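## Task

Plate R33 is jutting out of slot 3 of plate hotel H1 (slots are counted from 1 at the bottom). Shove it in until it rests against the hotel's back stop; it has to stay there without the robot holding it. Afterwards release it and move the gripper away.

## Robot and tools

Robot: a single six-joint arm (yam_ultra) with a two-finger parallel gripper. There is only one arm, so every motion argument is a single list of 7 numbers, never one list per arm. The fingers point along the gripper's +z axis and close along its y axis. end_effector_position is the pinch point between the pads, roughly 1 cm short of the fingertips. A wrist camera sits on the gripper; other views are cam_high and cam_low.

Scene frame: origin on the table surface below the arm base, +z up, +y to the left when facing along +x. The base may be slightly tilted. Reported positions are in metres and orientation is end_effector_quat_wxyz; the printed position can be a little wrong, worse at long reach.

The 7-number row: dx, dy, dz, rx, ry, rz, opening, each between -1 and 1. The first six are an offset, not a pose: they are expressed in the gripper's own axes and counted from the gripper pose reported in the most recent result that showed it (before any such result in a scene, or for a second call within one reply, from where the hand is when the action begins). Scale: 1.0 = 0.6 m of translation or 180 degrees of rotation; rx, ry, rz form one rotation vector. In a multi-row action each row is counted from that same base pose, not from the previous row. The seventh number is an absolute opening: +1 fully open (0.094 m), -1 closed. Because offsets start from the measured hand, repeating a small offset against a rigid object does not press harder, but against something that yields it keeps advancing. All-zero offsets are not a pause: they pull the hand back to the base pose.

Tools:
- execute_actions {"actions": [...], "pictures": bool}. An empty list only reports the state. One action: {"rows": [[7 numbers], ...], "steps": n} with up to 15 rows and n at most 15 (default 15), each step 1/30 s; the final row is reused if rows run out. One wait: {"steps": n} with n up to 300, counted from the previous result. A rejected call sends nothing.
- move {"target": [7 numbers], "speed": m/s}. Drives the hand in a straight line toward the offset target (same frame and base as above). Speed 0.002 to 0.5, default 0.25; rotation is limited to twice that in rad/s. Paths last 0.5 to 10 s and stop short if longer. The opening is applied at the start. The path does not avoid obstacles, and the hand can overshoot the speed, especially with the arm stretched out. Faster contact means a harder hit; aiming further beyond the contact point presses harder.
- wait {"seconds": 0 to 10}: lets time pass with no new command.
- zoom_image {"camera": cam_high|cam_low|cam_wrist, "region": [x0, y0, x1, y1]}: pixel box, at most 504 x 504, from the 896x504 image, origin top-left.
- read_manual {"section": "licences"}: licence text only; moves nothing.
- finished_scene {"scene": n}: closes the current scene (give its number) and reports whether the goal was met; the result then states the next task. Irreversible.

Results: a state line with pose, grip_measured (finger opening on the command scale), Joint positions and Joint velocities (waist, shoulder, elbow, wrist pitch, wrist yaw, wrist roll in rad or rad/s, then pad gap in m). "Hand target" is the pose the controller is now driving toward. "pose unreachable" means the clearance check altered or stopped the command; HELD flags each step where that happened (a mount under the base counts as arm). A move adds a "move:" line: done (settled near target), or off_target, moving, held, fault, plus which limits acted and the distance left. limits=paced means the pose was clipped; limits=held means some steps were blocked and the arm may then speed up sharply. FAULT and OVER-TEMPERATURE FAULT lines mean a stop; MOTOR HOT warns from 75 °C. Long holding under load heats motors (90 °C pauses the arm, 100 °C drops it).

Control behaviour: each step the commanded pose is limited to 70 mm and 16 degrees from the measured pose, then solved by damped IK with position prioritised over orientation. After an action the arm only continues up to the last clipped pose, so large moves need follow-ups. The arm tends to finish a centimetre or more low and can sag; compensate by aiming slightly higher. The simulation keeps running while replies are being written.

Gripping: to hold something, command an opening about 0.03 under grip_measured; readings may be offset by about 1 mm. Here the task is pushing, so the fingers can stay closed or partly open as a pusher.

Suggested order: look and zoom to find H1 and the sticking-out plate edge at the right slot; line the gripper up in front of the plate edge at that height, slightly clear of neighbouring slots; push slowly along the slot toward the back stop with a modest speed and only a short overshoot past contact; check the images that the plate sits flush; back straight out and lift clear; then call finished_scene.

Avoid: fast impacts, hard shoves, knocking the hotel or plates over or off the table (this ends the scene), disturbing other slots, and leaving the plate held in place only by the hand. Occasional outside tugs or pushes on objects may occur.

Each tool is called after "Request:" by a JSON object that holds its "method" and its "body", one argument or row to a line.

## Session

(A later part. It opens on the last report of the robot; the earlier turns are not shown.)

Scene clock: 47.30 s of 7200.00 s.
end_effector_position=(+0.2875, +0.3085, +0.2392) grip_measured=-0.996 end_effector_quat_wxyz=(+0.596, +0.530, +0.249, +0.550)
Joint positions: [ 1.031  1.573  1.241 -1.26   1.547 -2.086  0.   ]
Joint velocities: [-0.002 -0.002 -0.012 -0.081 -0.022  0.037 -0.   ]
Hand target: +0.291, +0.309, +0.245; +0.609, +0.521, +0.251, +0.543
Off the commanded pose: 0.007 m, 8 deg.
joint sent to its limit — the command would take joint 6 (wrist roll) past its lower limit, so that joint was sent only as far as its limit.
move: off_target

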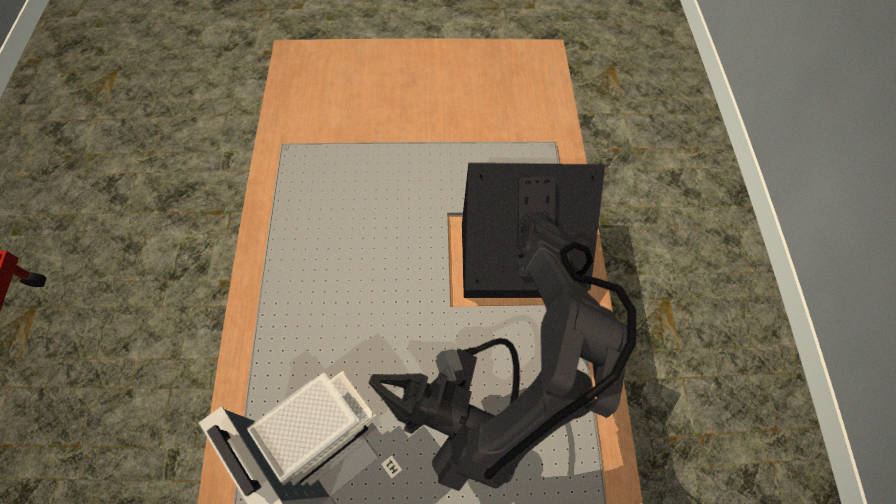

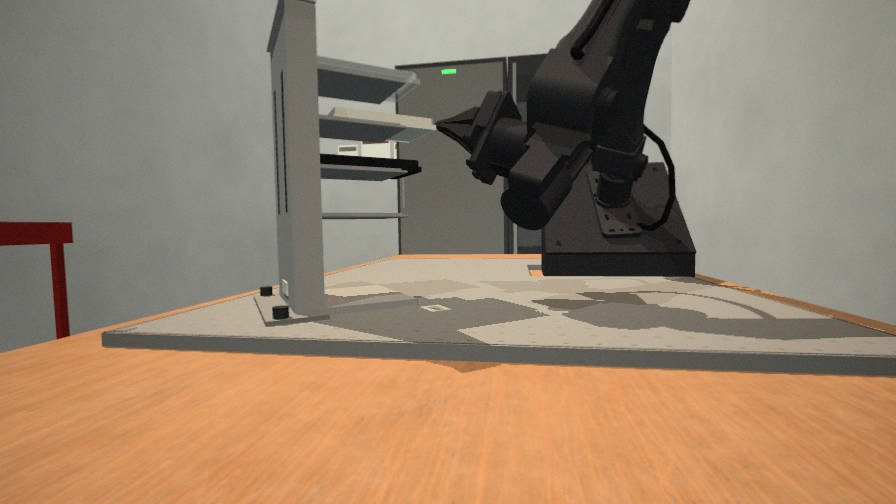

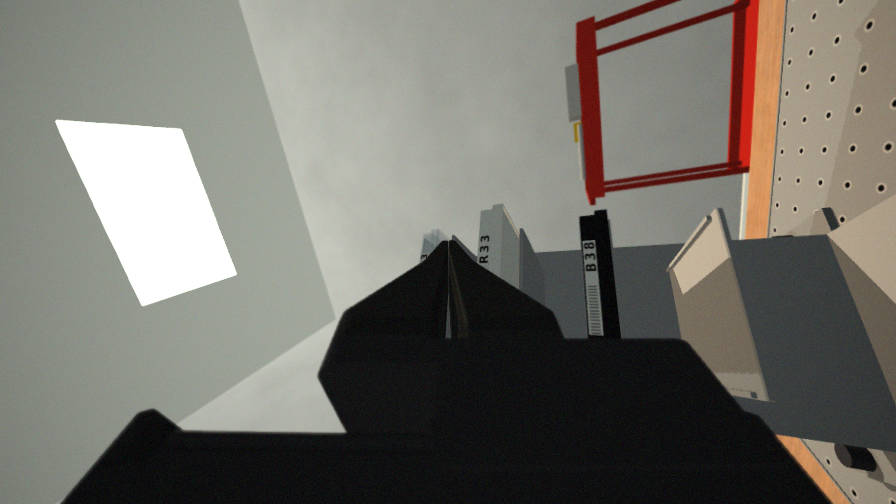

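Request:
{"method": "move", "body": {
  "target": [0.058,-0.038,0.04,0,0,0,-1],
  "speed": 0.03
}}

Scene clock: 51.03 s of 7200.00 s.
end_effector_position=(+0.3205, +0.3343, +0.2302) grip_measured=-0.997 end_effector_quat_wxyz=(+0.609, +0.530, +0.224, +0.546)
Joint positions: [ 0.976  1.748  1.492 -1.329  1.532 -2.087  0.   ]
Joint velocities: [-0.012  0.002 -0.007 -0.037 -0.022 -0.022 -0.   ]
Hand target: +0.326, +0.336, +0.236; +0.617, +0.520, +0.219, +0.548
Off the commanded pose: 0.009 m, 3 deg.
joint sent to its limit — the command would take joint 6 (wrist roll) past its lower limit, so that joint was sent only as far as its limit.
move: off_target

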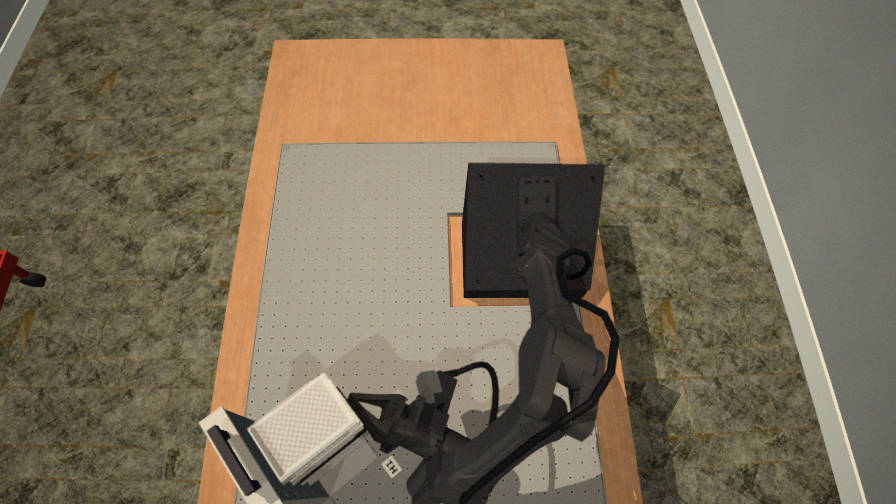

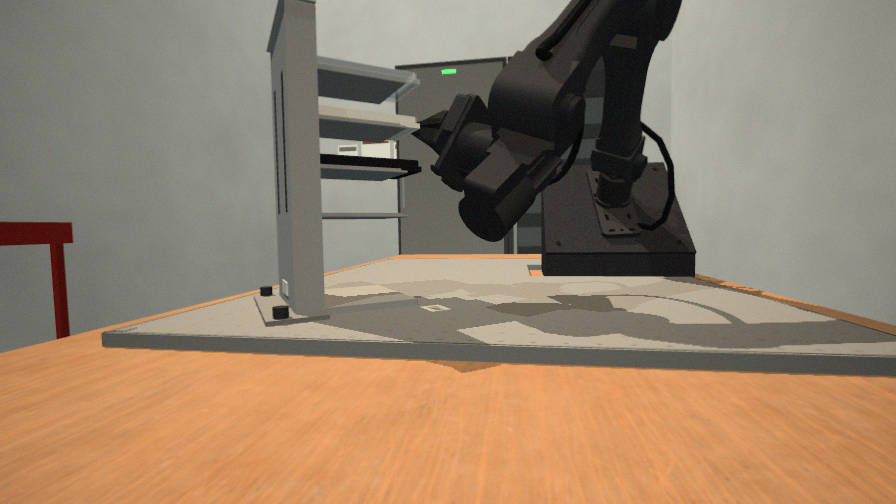

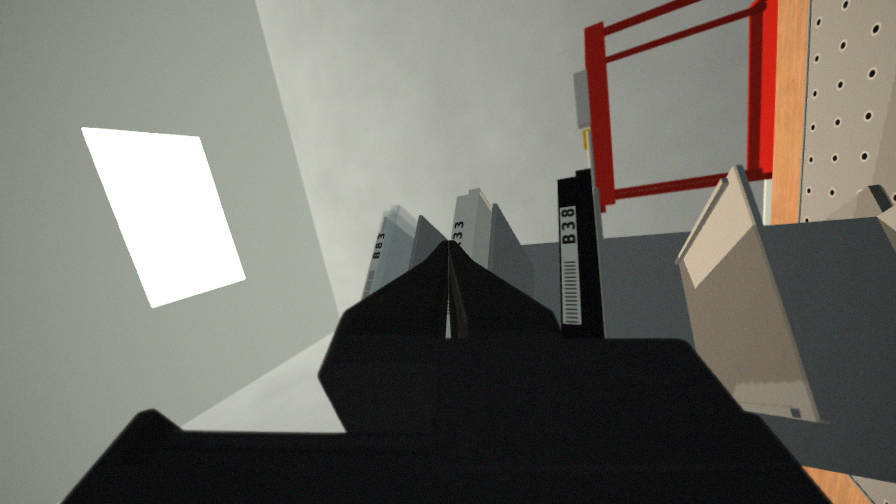

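Request:
{"method": "move", "body": {
  "target": [0.028,-0.005,0.022,0,0,0,-1],
  "speed": 0.02
}}

Scene clock: 53.00 s of 7200.00 s.
end_effector_position=(+0.3208, +0.3344, +0.2298) grip_measured=-0.998 end_effector_quat_wxyz=(+0.627, +0.544, +0.231, +0.508)
Joint positions: [ 0.973  1.776  1.566 -1.442  1.472 -2.087  0.   ]
Joint velocities: [-0.002 -0.002  0.012 -0.066 -0.007 -0.051 -0.   ]
Hand target: +0.335, +0.343, +0.238; +0.619, +0.524, +0.210, +0.545
Off the commanded pose: 0.021 m, 5 deg.
joint sent to its limit — the command would take joint 6 (wrist roll) past its lower limit, so that joint was sent only as far as its limit.
move: off_target

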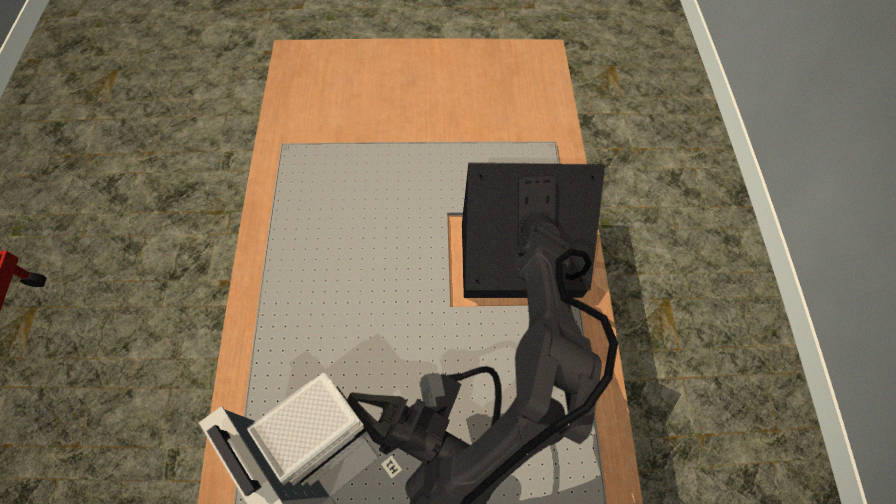

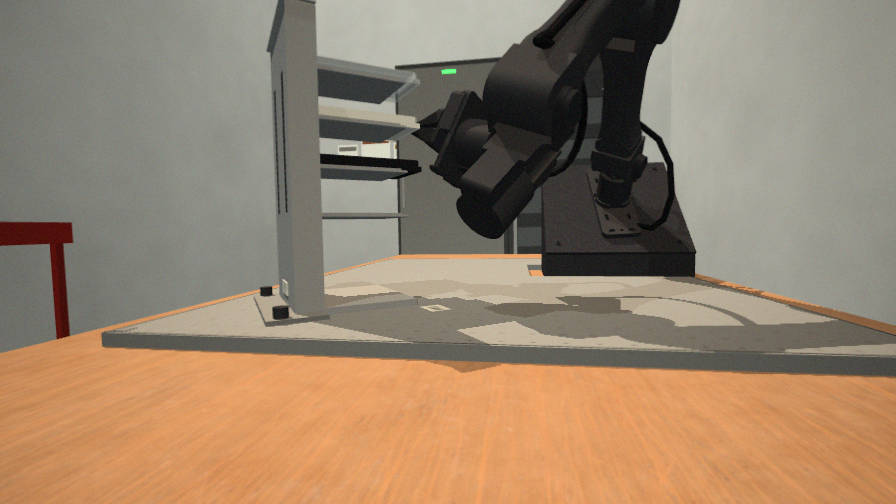

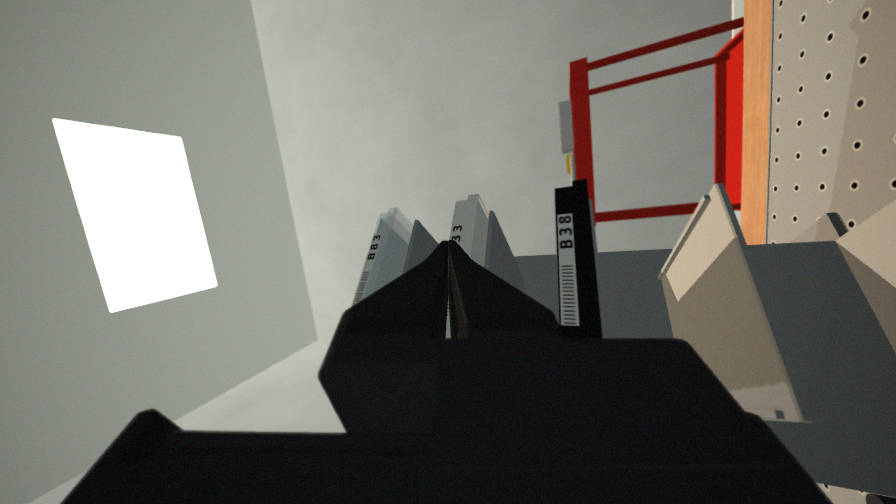

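Stopped firm and flush with the other plates. Retreat.

Request:
{"method": "move", "body": {
  "target": [-0.1,0.07,-0.13,0,0,0,-1],
  "speed": 0.15
}}

Request:
{"method": "finished_scene", "body": {
  "scene": 1
}}

Scene clock: 54.80 s of 7200.00 s.
end_effector_position=(+0.2196, +0.3146, +0.2257) grip_measured=-0.998 end_effector_quat_wxyz=(+0.525, +0.608, +0.324, +0.501)
Joint positions: [ 1.305  1.43   1.184 -1.561  1.389 -1.864  0.   ]
Joint velocities: [-0.022  0.012 -0.012  0.037  0.007  0.051 -0.   ]
Hand target: +0.218, +0.312, +0.228; +0.529, +0.605, +0.330, +0.496
Off the commanded pose: 0.006 m, 17 deg; orientation clipped at the last step of the last action.
joint sent to its limit — the command would take joint 4 (wrist pitch) past its lower limit, so that joint was sent only as far as its limit.
move: off_target; limits=paced

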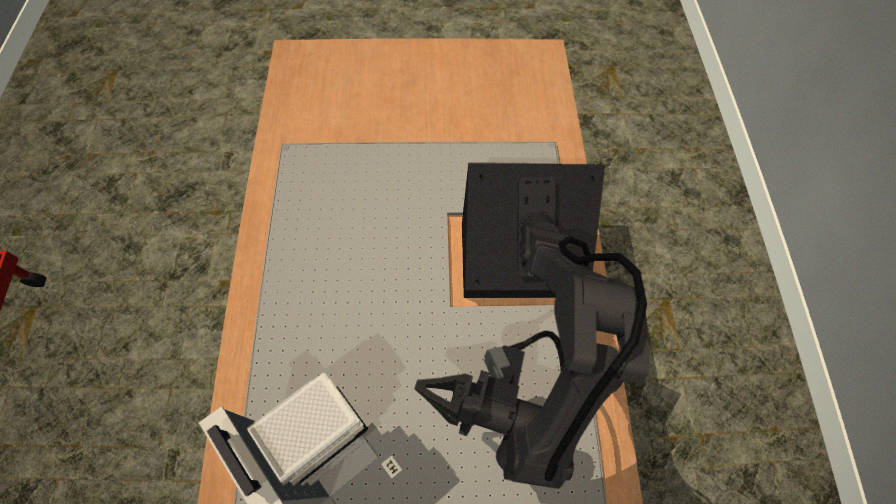

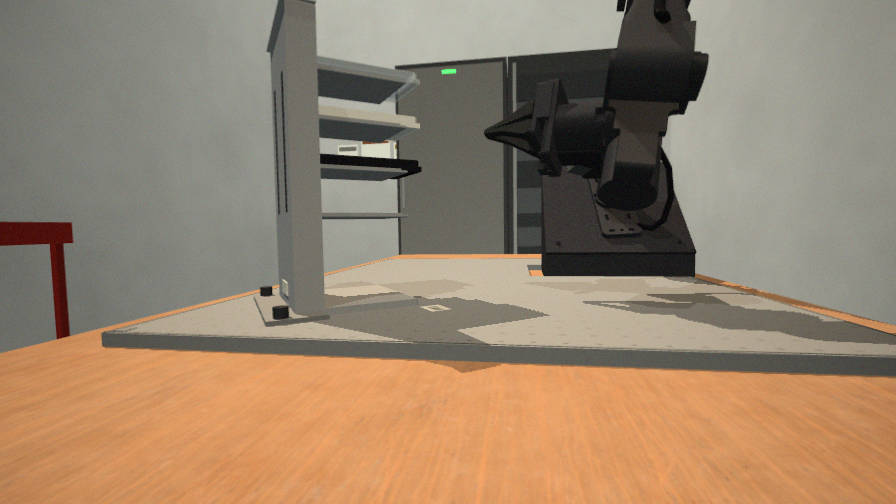

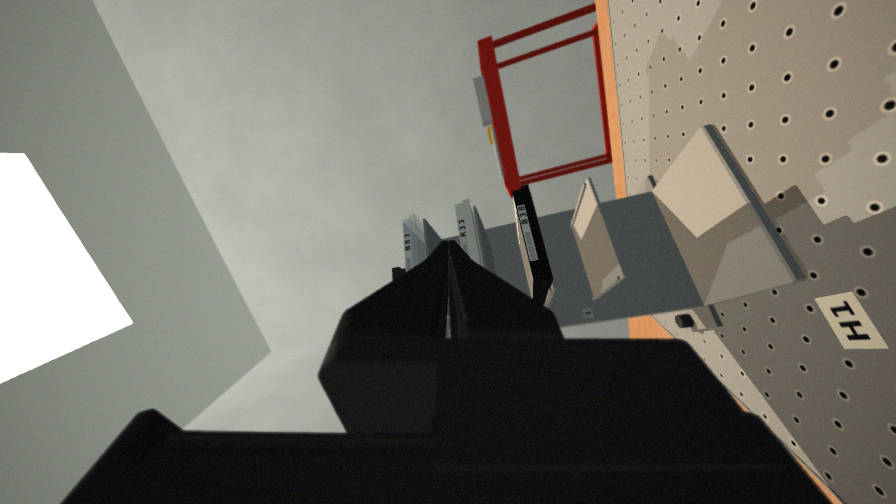

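The scene is finished: the task was done.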